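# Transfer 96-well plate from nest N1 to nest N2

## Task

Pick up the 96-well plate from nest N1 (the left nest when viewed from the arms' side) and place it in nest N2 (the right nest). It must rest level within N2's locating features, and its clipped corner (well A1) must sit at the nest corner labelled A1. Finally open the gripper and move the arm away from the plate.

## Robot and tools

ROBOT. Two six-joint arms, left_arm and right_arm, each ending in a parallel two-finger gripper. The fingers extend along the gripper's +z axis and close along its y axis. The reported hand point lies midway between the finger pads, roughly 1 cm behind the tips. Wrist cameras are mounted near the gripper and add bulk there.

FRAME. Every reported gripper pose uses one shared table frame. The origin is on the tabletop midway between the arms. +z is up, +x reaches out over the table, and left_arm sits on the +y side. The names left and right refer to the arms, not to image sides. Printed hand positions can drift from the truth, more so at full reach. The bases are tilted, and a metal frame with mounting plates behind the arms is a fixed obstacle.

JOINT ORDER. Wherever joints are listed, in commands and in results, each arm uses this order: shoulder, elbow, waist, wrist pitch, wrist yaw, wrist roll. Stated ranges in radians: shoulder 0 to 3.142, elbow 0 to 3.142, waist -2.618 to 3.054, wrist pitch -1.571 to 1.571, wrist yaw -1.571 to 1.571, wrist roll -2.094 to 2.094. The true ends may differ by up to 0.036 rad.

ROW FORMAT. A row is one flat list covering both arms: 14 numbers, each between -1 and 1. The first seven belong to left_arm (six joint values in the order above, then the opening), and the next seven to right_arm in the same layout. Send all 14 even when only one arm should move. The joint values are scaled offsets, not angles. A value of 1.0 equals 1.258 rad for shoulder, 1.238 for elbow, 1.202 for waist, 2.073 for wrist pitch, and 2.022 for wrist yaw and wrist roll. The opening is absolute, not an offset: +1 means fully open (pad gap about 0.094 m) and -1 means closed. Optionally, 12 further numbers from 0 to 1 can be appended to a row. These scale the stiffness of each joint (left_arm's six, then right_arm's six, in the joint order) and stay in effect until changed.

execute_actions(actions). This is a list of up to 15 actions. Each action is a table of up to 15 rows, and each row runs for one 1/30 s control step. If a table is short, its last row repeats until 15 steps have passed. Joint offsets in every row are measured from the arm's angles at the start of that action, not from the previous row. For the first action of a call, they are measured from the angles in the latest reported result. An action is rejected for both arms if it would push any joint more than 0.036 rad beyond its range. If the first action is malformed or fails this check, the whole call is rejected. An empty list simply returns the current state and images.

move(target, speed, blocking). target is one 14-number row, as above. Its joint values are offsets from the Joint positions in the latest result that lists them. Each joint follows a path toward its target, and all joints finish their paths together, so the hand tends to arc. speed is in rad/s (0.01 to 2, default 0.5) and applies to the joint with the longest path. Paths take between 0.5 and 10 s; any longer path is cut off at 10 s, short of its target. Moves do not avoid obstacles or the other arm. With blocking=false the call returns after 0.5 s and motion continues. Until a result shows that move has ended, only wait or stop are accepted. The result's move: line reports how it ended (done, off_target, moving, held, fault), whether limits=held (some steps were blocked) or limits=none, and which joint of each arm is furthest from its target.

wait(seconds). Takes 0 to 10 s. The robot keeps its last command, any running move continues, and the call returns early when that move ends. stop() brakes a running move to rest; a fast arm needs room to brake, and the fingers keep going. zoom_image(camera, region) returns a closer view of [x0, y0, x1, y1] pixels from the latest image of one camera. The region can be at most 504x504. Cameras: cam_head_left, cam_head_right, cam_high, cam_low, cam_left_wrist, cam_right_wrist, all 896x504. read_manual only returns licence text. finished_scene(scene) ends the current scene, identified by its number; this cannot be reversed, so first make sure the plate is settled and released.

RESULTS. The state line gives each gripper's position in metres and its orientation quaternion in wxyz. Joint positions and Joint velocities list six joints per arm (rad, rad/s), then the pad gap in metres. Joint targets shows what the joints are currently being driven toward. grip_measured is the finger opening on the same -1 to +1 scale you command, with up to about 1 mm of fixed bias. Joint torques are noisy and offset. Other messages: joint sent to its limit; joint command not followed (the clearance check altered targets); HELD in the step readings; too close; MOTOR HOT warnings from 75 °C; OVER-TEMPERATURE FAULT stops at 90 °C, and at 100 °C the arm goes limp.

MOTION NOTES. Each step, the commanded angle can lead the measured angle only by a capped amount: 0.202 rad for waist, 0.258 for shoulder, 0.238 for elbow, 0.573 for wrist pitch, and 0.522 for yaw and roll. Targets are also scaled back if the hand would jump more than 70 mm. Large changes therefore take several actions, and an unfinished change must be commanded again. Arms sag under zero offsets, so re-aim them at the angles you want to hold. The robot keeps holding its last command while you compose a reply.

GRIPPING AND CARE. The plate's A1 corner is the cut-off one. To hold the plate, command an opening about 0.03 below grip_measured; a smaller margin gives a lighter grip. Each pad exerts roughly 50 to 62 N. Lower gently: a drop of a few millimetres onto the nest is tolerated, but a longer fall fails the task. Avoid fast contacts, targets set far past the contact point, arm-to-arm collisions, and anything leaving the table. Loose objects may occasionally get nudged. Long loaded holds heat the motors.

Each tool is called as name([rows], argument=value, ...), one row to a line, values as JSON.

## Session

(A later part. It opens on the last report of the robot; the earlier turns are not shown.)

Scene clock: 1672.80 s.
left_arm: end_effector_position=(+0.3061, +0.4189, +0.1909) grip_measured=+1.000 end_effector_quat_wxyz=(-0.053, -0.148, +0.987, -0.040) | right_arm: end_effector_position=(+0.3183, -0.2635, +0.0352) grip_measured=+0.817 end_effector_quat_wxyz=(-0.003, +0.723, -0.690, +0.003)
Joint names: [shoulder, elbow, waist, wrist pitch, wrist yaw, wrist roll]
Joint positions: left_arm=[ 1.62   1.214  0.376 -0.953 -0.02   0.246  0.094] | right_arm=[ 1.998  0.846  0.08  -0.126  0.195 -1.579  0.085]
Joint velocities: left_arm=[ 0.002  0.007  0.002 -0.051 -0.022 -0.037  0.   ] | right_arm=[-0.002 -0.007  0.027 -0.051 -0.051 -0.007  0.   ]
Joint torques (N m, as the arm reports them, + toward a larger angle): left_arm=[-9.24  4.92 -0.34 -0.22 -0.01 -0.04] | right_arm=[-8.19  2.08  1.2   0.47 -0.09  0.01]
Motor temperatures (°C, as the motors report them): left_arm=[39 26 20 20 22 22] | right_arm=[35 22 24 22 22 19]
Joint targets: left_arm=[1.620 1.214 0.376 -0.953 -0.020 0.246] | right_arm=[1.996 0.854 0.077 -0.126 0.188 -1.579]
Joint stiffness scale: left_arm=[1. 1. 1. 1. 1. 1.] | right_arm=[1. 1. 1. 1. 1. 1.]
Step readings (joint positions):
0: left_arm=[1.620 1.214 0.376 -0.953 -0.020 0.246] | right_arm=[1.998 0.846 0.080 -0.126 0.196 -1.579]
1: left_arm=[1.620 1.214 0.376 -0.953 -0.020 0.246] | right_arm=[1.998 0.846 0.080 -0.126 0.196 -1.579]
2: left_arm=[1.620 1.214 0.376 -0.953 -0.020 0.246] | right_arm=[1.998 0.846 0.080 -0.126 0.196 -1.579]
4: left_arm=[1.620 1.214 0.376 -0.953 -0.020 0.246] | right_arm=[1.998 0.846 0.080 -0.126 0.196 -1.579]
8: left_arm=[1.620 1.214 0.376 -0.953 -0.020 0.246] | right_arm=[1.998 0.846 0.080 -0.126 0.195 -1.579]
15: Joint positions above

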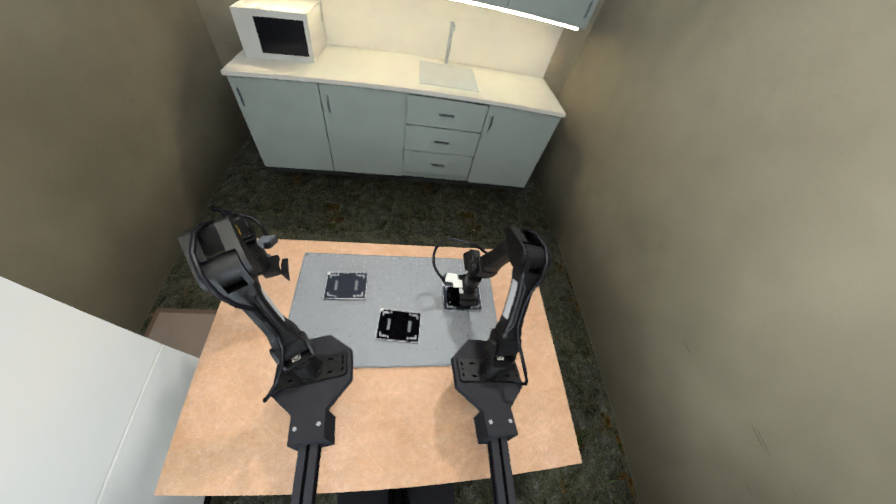

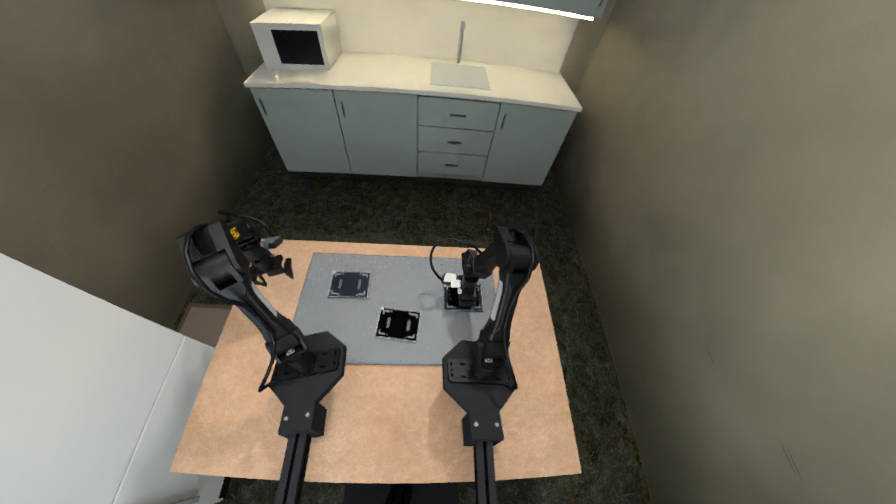

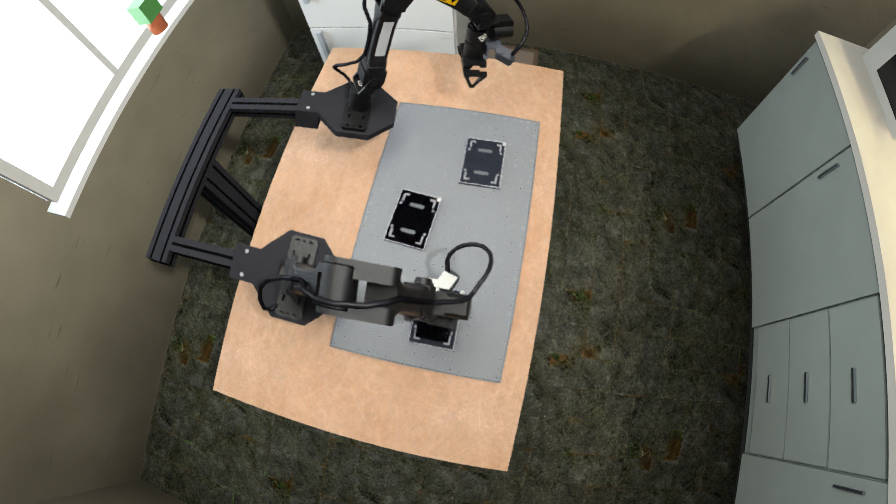

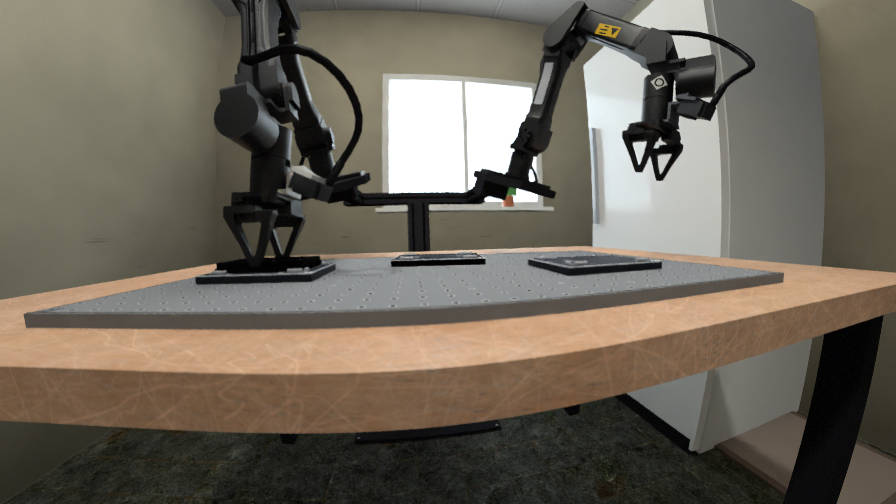

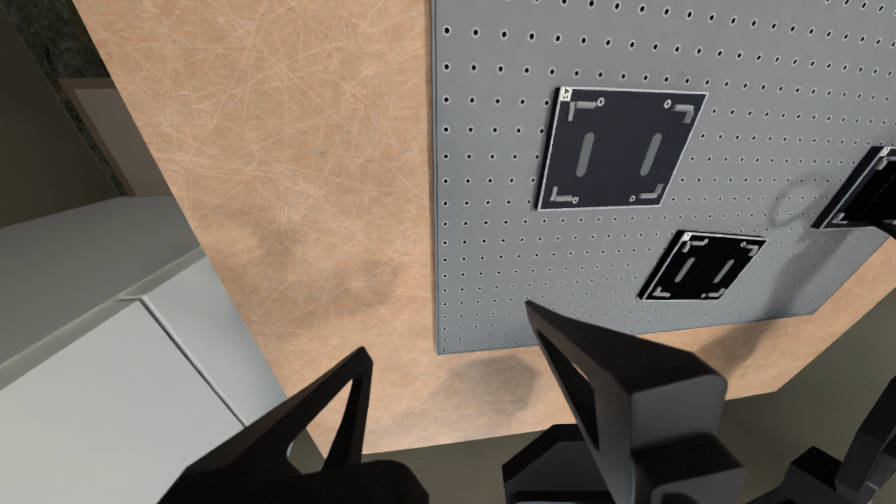

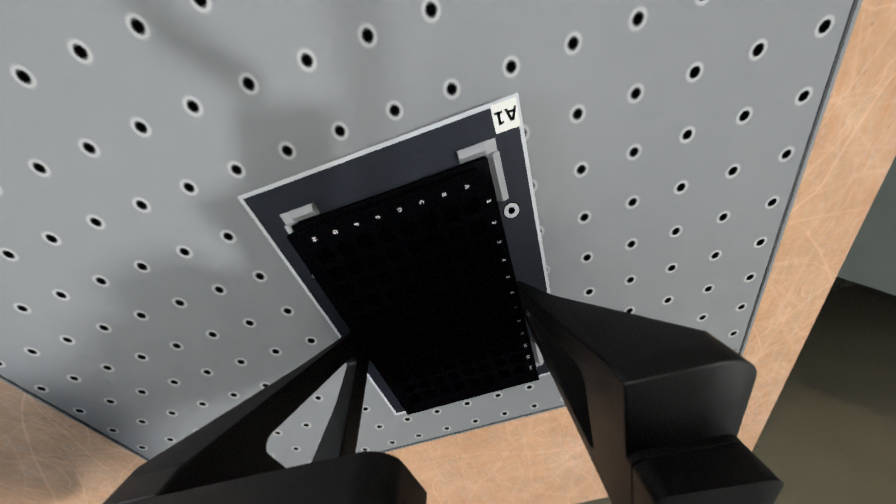

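execute_actions([
  [[0,0,0,0,0,0,1, 0,0,0,0,0,0,0.88],[0,0,0,0,0,0,1, 0,0,0,0,0,0,0.94],[0,0,0,0,0,0,1, 0,0,0,0,0,0,1]],
])

zoom_image(camera="cam_right_wrist", region=[445,130,515,200])

zoom_image(camera="cam_right_wrist", region=[270,190,340,260])

Scene clock: 1679.37 s.
left_arm: end_effector_position=(+0.3061, +0.4189, +0.1909) grip_measured=+1.000 end_effector_quat_wxyz=(-0.053, -0.148, +0.987, -0.040) | right_arm: end_effector_position=(+0.3183, -0.2635, +0.0352) grip_measured=+1.000 end_effector_quat_wxyz=(-0.003, +0.723, -0.690, +0.003)
Joint names: [shoulder, elbow, waist, wrist pitch, wrist yaw, wrist roll]
Joint positions: left_arm=[ 1.62   1.214  0.376 -0.953 -0.02   0.246  0.094] | right_arm=[ 1.998  0.846  0.08  -0.126  0.195 -1.579  0.094]
Joint velocities: left_arm=[-0.007 -0.007  0.002  0.022  0.007 -0.051  0.   ] | right_arm=[-0.012 -0.007  0.002 -0.022  0.007  0.022  0.   ]
Joint torques (N m, as the arm reports them, + toward a larger angle): left_arm=[-9.23  4.93 -0.33 -0.22  0.   -0.04] | right_arm=[-7.97  1.56  1.32  0.48  0.01  0.02]
Motor temperatures (°C, as the motors report them): left_arm=[39 26 20 20 22 22] | right_arm=[35 22 24 22 22 19]
Joint targets: left_arm=[1.620 1.214 0.376 -0.953 -0.020 0.246] | right_arm=[1.998 0.846 0.080 -0.126 0.195 -1.579]
Joint stiffness scale: left_arm=[1. 1. 1. 1. 1. 1.] | right_arm=[1. 1. 1. 1. 1. 1.]
Step readings (joint positions):
0: left_arm=[1.620 1.214 0.376 -0.953 -0.020 0.246] | right_arm=[1.998 0.846 0.080 -0.126 0.195 -1.579]
1: left_arm=[1.620 1.214 0.376 -0.953 -0.020 0.246] | right_arm=[1.998 0.846 0.080 -0.126 0.195 -1.579]
2: left_arm=[1.620 1.214 0.376 -0.953 -0.020 0.246] | right_arm=[1.998 0.846 0.080 -0.126 0.195 -1.579]
4: left_arm=[1.620 1.214 0.376 -0.953 -0.020 0.246] | right_arm=[1.998 0.846 0.080 -0.126 0.195 -1.579]
8: left_arm=[1.620 1.214 0.376 -0.953 -0.020 0.246] | right_arm=[1.998 0.846 0.080 -0.126 0.195 -1.579]
15: Joint positions above

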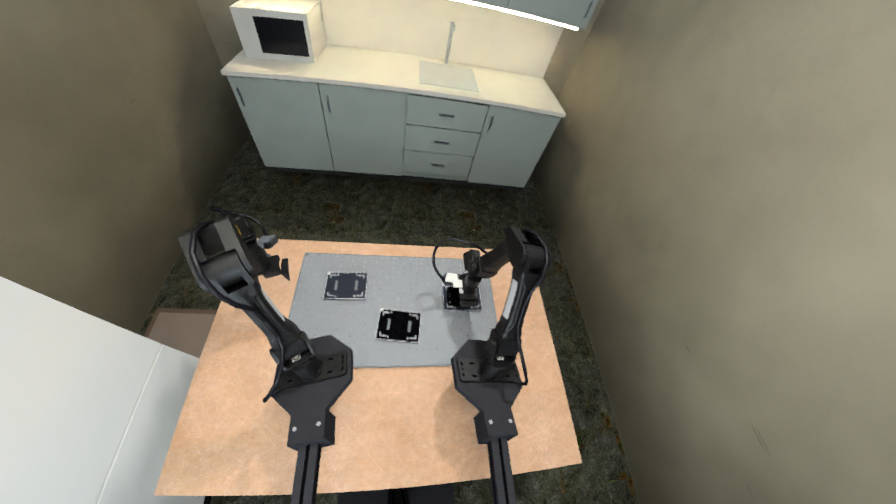

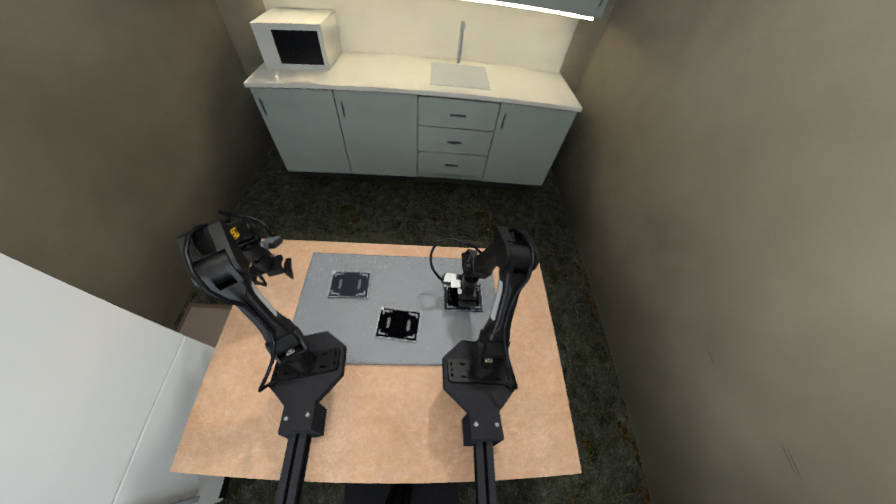

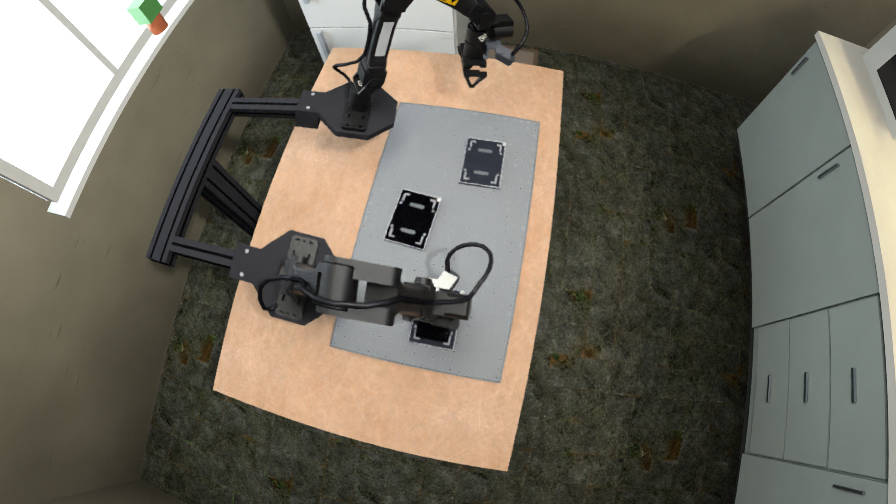

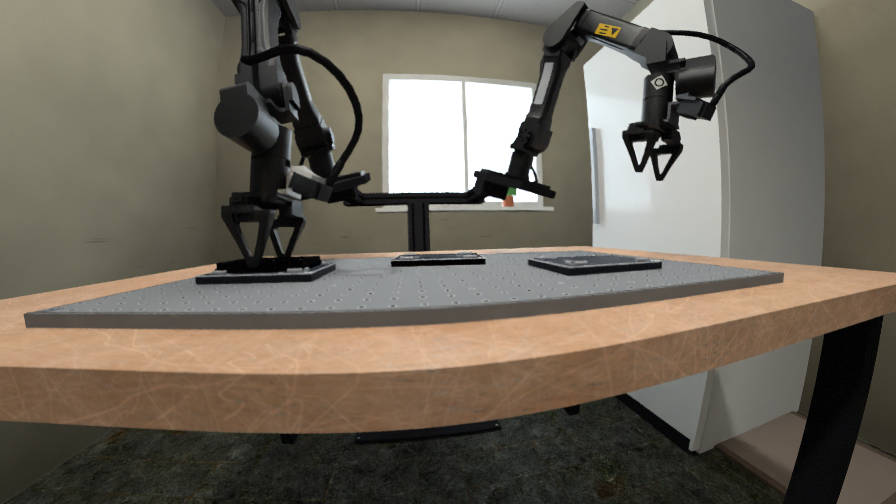

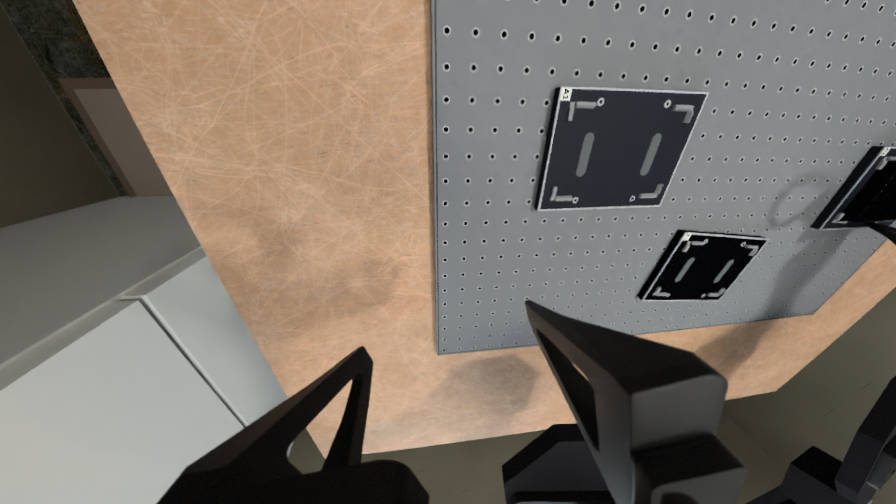

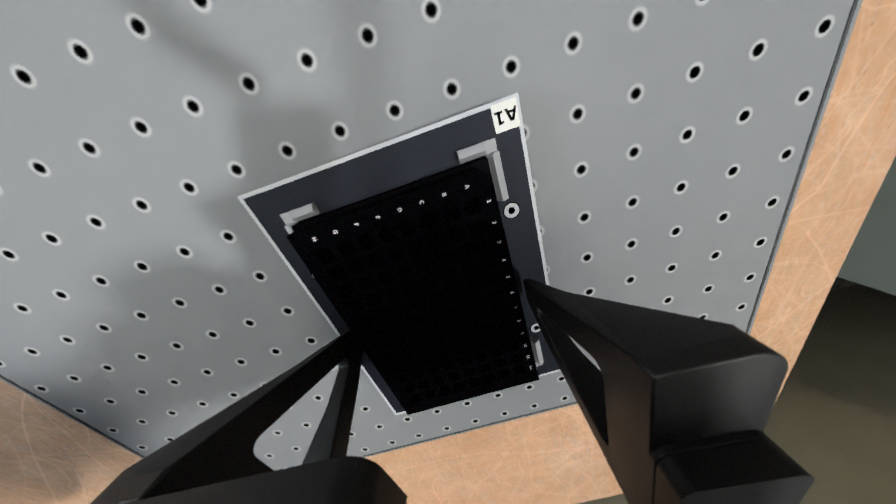

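Region (445, 130, 515, 200) of cam_right_wrist's 896x504 image, scaled by 7.200, with more detail than that image has.

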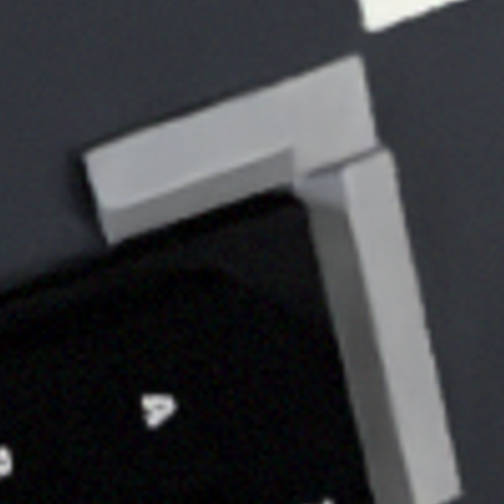

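Region (270, 190, 340, 260) of cam_right_wrist's 896x504 image, scaled by 7.200, with more detail than that image has.

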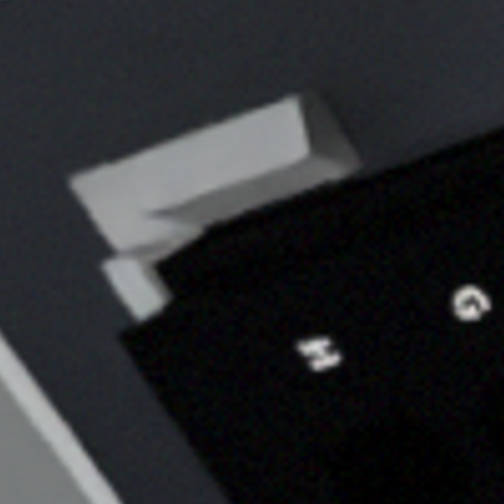

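move(target=[0,0,0,0,0,0,1, -0.11,0,0,-0.075,0,0,1], speed=0.25)

zoom_image(camera="cam_low", region=[190,235,330,295])

zoom_image(camera="cam_right_wrist", region=[250,60,600,400])

Scene clock: 1690.07 s.
left_arm: end_effector_position=(+0.3061, +0.4189, +0.1909) grip_measured=+1.000 end_effector_quat_wxyz=(-0.053, -0.148, +0.987, -0.040) | right_arm: end_effector_position=(+0.3134, -0.2696, +0.0647) grip_measured=+1.000 end_effector_quat_wxyz=(+0.008, +0.725, -0.688, -0.007)
Joint names: [shoulder, elbow, waist, wrist pitch, wrist yaw, wrist roll]
Joint positions: left_arm=[ 1.62   1.214  0.376 -0.953 -0.02   0.246  0.094] | right_arm=[ 1.886  0.846  0.08  -0.269  0.195 -1.579  0.094]
Joint velocities: left_arm=[ 0.007 -0.002  0.002 -0.007 -0.007 -0.051  0.   ] | right_arm=[-0.012  0.002  0.012 -0.022  0.022 -0.11   0.   ]
Joint torques (N m, as the arm reports them, + toward a larger angle): left_arm=[-9.24  4.93 -0.33 -0.22  0.   -0.04] | right_arm=[-9.65  1.96  1.26  0.27  0.    0.03]
Motor temperatures (°C, as the motors report them): left_arm=[39 26 20 20 22 22] | right_arm=[35 22 24 22 22 19]
Joint targets: left_arm=[1.620 1.214 0.376 -0.953 -0.020 0.246] | right_arm=[1.860 0.846 0.080 -0.281 0.195 -1.579]
Joint stiffness scale: left_arm=[1. 1. 1. 1. 1. 1.] | right_arm=[1. 1. 1. 1. 1. 1.]
move: off_target (right_arm); limits=none; left_arm: farthest joint: the waist, 0.000 radians from its target (0.000 radians at the start); right_arm: farthest joint: the shoulder, 0.026 radians from its target (0.139 radians at the start)

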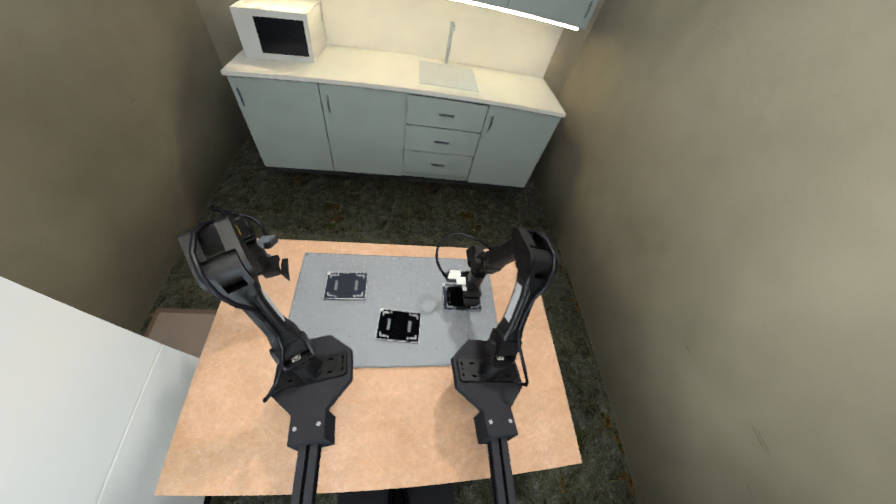

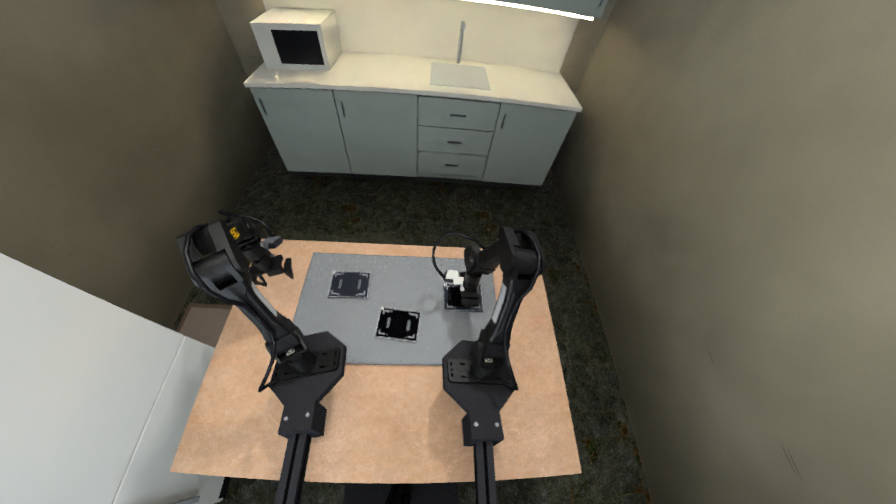

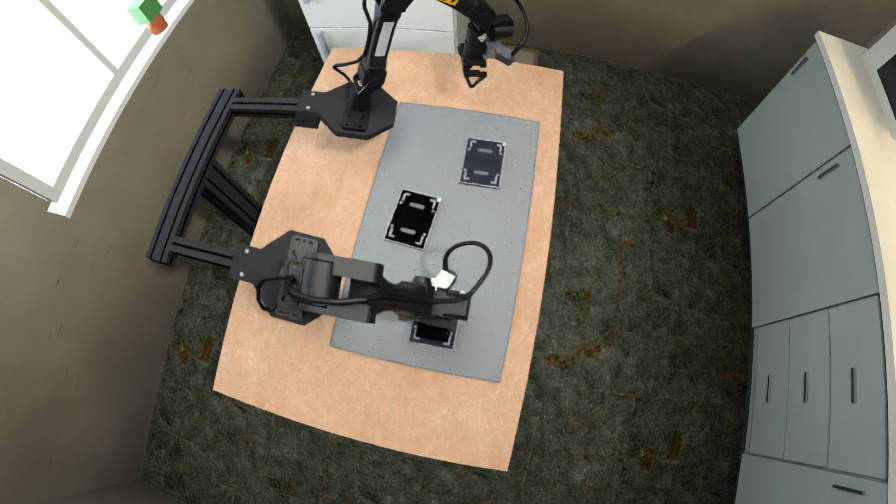

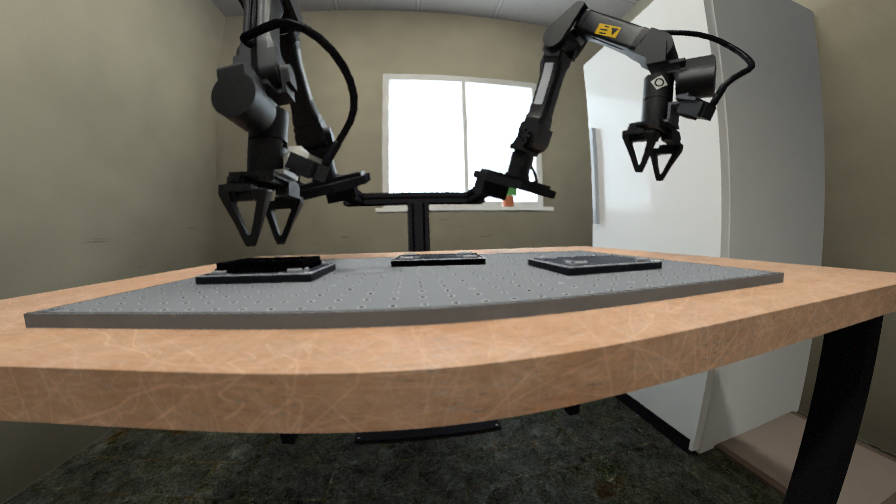

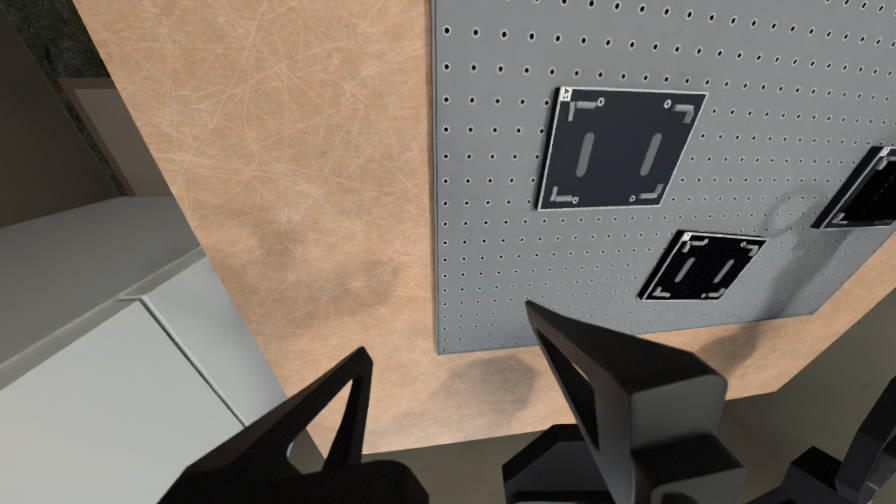

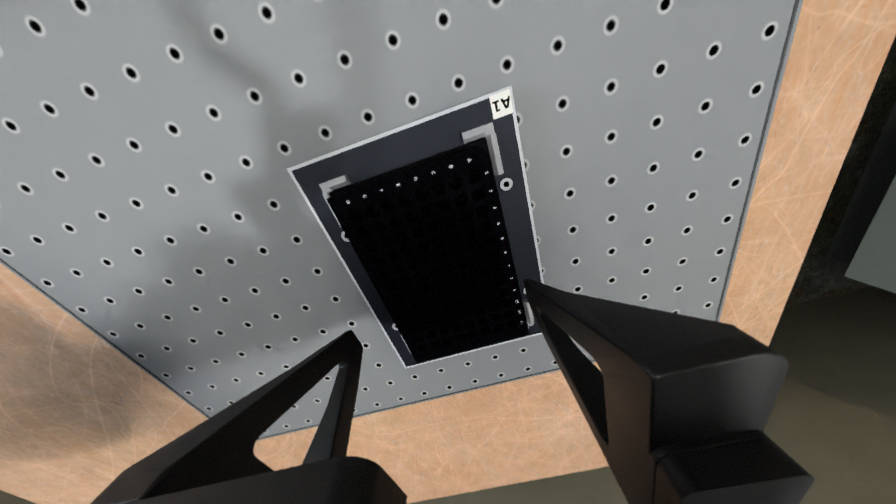

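Region (190, 235, 330, 295) of cam_low's 896x504 image, scaled by 3.600, with more detail than that image has; it fills the top 216 rows of this view, and the rest is white.

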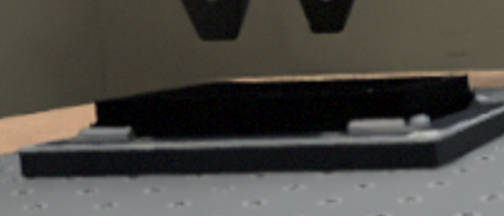

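Region (250, 60, 600, 400) of cam_right_wrist's 896x504 image, scaled by 1.440, with more detail than that image has; it fills the top 490 rows of this view, and the rest is white.

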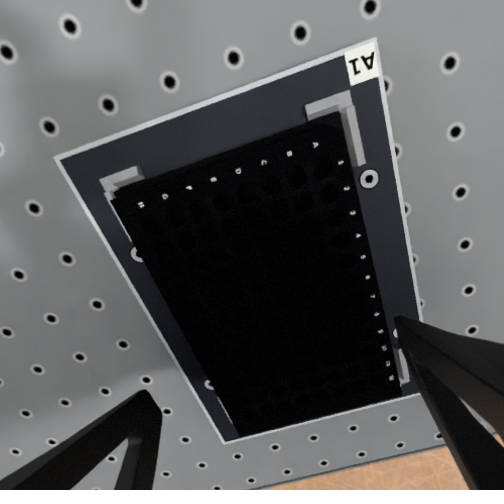

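zoom_image(camera="cam_low", region=[270,245,340,285])

zoom_image(camera="cam_low", region=[190,245,260,285])

zoom_image(camera="cam_right_wrist", region=[440,110,520,190])

zoom_image(camera="cam_right_wrist", region=[305,160,385,240])

Region (270, 245, 340, 285) of cam_low's 896x504 image, scaled by 7.200, with more detail than that image has; it fills the top 288 rows of this view, and the rest is white.

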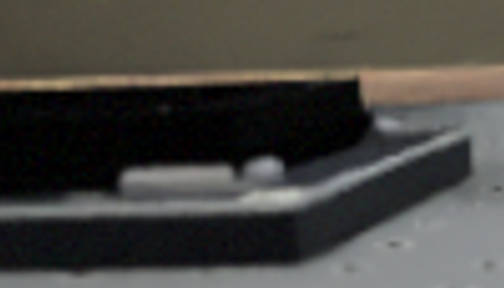

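Region (190, 245, 260, 285) of cam_low's 896x504 image, scaled by 7.200, with more detail than that image has; it fills the top 288 rows of this view, and the rest is white.

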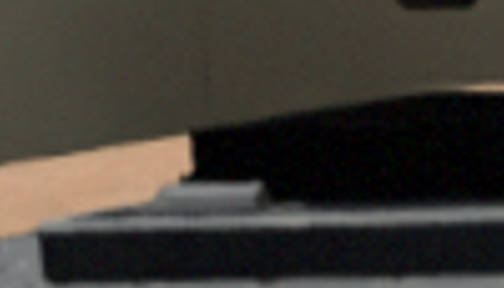

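Region (440, 110, 520, 190) of cam_right_wrist's 896x504 image, scaled by 6.300, with more detail than that image has.

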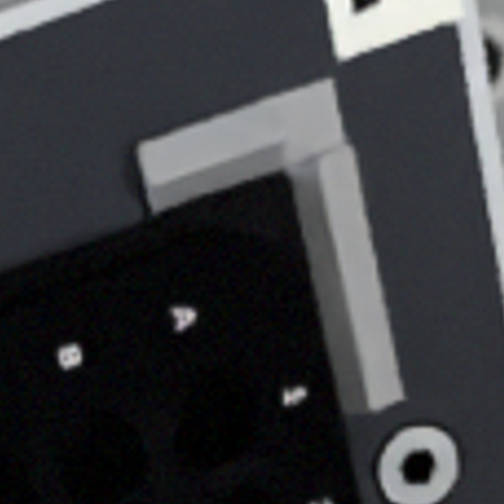

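Region (305, 160, 385, 240) of cam_right_wrist's 896x504 image, scaled by 6.300, with more detail than that image has.

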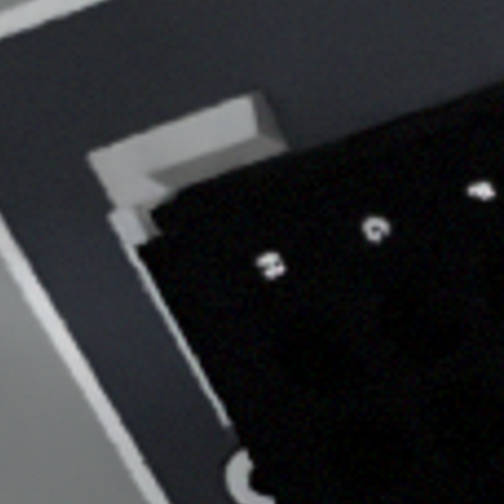

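move(target=[0,0,0,0,0,0,1, -0.2,0.28,-0.33,-0.3,0,0,1], speed=0.7)

zoom_image(camera="cam_high", region=[390,260,500,370])

zoom_image(camera="cam_low", region=[180,235,350,295])

zoom_image(camera="cam_head_left", region=[420,265,510,325])

Scene clock: 1721.57 s.
left_arm: end_effector_position=(+0.3061, +0.4189, +0.1909) grip_measured=+1.000 end_effector_quat_wxyz=(-0.053, -0.148, +0.987, -0.040) | right_arm: end_effector_position=(+0.3138, -0.4204, +0.1723) grip_measured=+1.000 end_effector_quat_wxyz=(-0.088, -0.586, +0.805, +0.017)
Joint names: [shoulder, elbow, waist, wrist pitch, wrist yaw, wrist roll]
Joint positions: left_arm=[ 1.62   1.214  0.376 -0.953 -0.02   0.246  0.094] | right_arm=[ 1.655  1.167 -0.314 -0.877  0.198 -1.579  0.094]
Joint velocities: left_arm=[ 0.007 -0.007  0.002 -0.051  0.066  0.007  0.   ] | right_arm=[-0.017  0.007  0.012  0.022  0.081  0.022  0.   ]
Joint torques (N m, as the arm reports them, + toward a larger angle): left_arm=[-9.23  4.92 -0.33 -0.22  0.   -0.04] | right_arm=[-9.7   5.23  0.15  0.04  0.03  0.03]
Motor temperatures (°C, as the motors report them): left_arm=[39 26 20 20 22 22] | right_arm=[37 22 24 22 22 19]
Joint targets: left_arm=[1.620 1.214 0.376 -0.953 -0.020 0.246] | right_arm=[1.634 1.193 -0.317 -0.891 0.195 -1.579]
Joint stiffness scale: left_arm=[1. 1. 1. 1. 1. 1.] | right_arm=[1. 1. 1. 1. 1. 1.]
move: off_target (right_arm); limits=none; left_arm: farthest joint: the waist, 0.000 radians from its target (0.000 radians at the start); right_arm: farthest joint: the elbow, 0.025 radians from its target (0.346 radians at the start)

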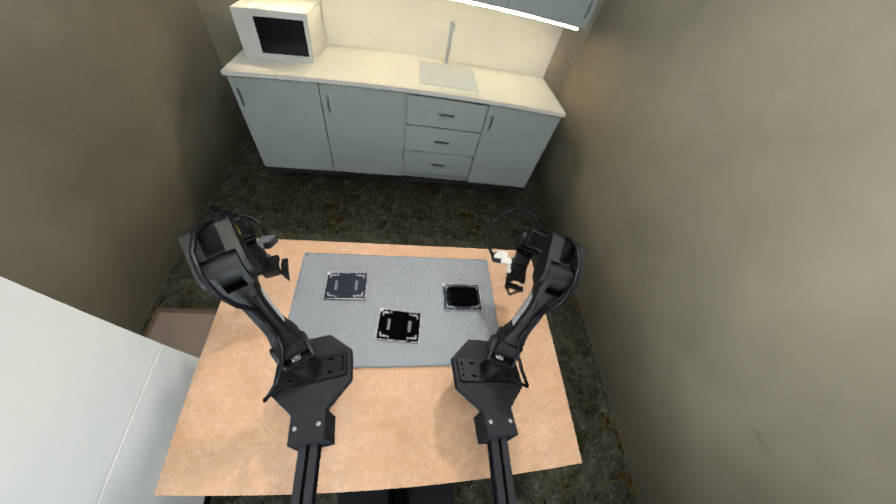

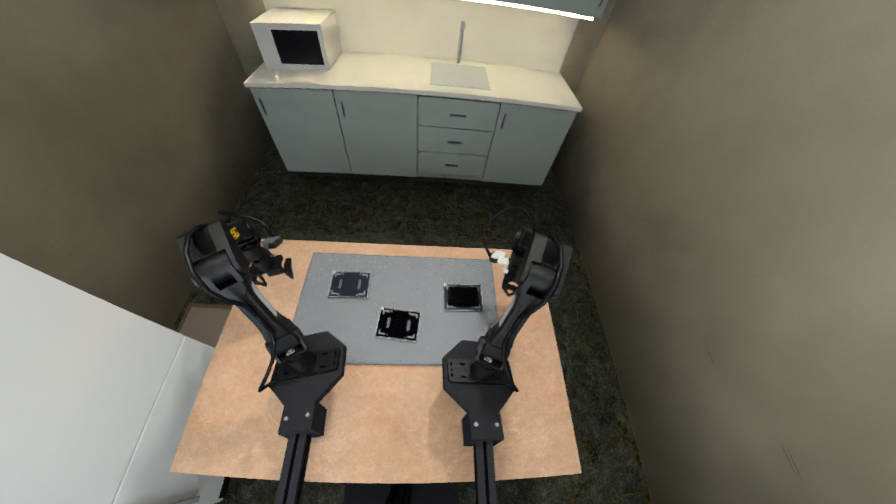

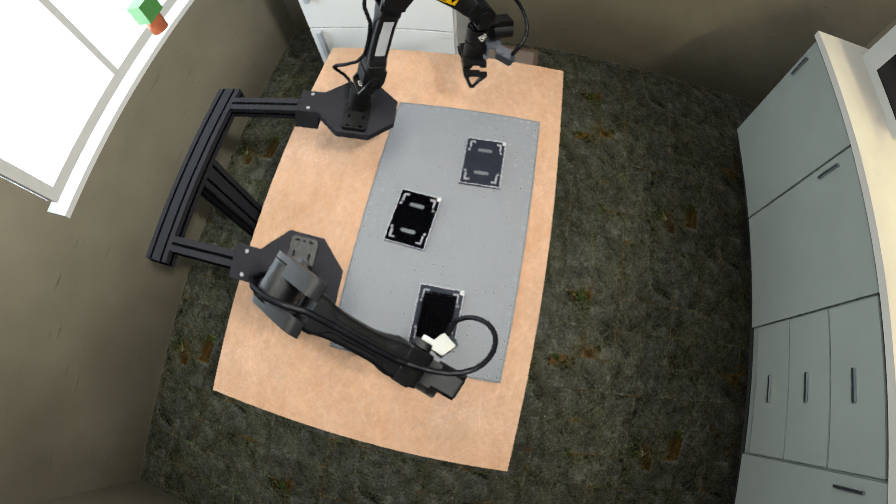

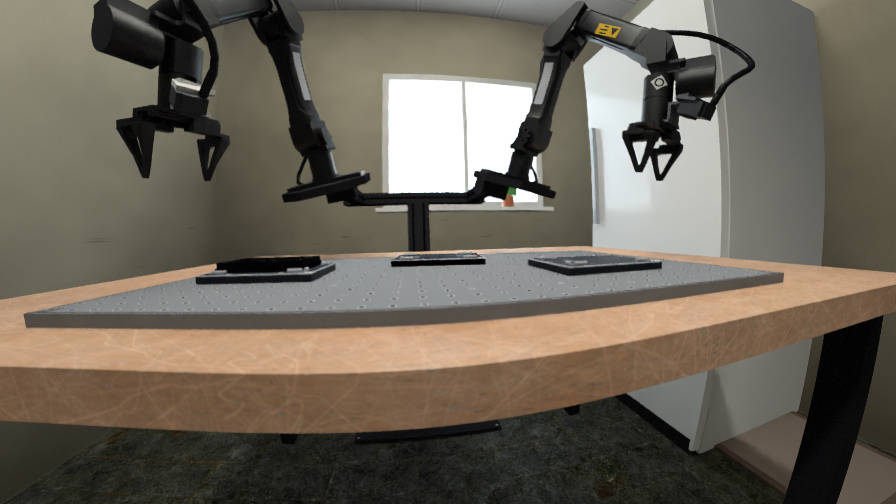

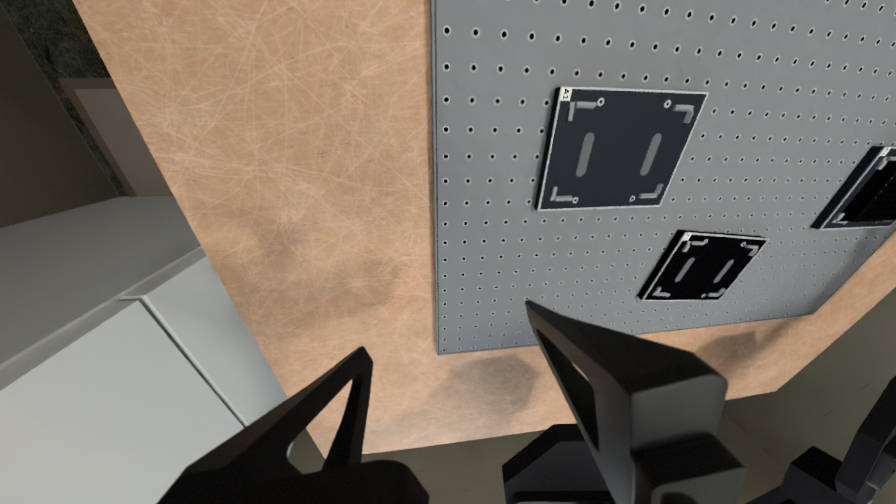

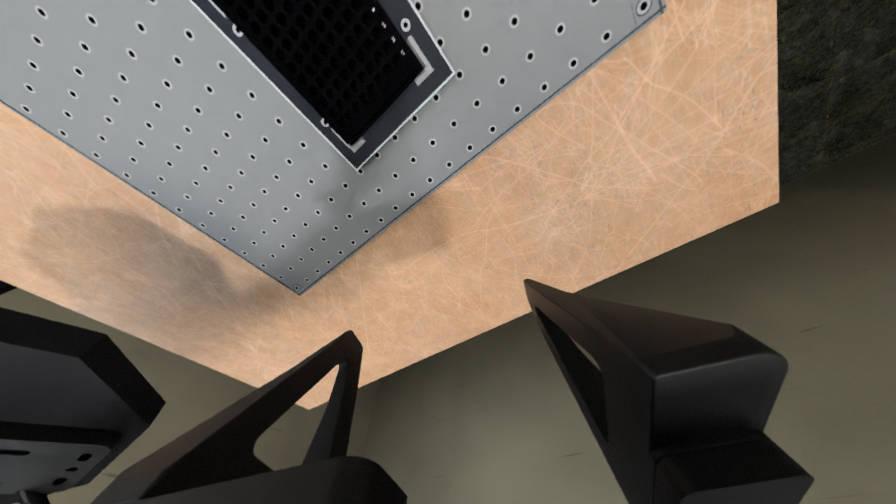

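Region (390, 260, 500, 370) of cam_high's 896x504 image, scaled by 4.582, with more detail than that image has.

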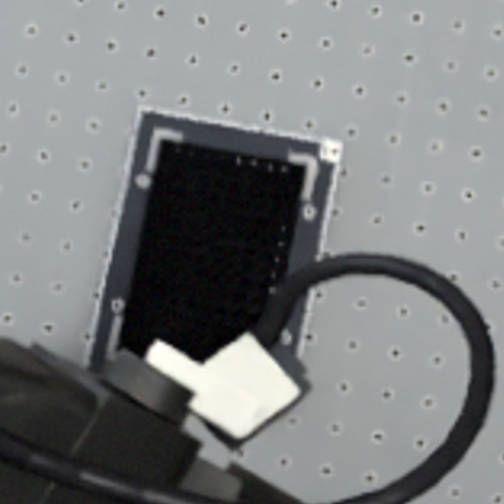

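Region (180, 235, 350, 295) of cam_low's 896x504 image, scaled by 2.965, with more detail than that image has; it fills the top 178 rows of this view, and the rest is white.

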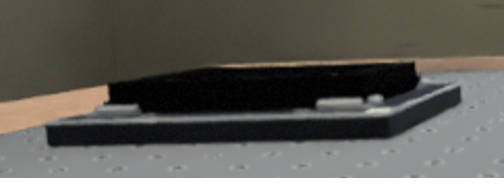

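Region (420, 265, 510, 325) of cam_head_left's 896x504 image, scaled by 5.600, with more detail than that image has.

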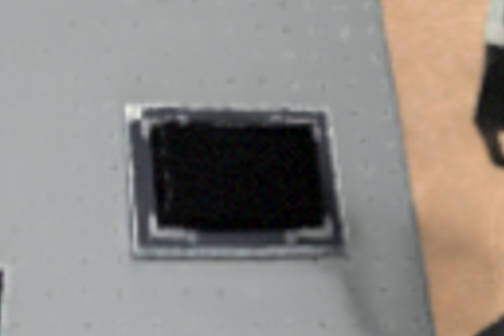

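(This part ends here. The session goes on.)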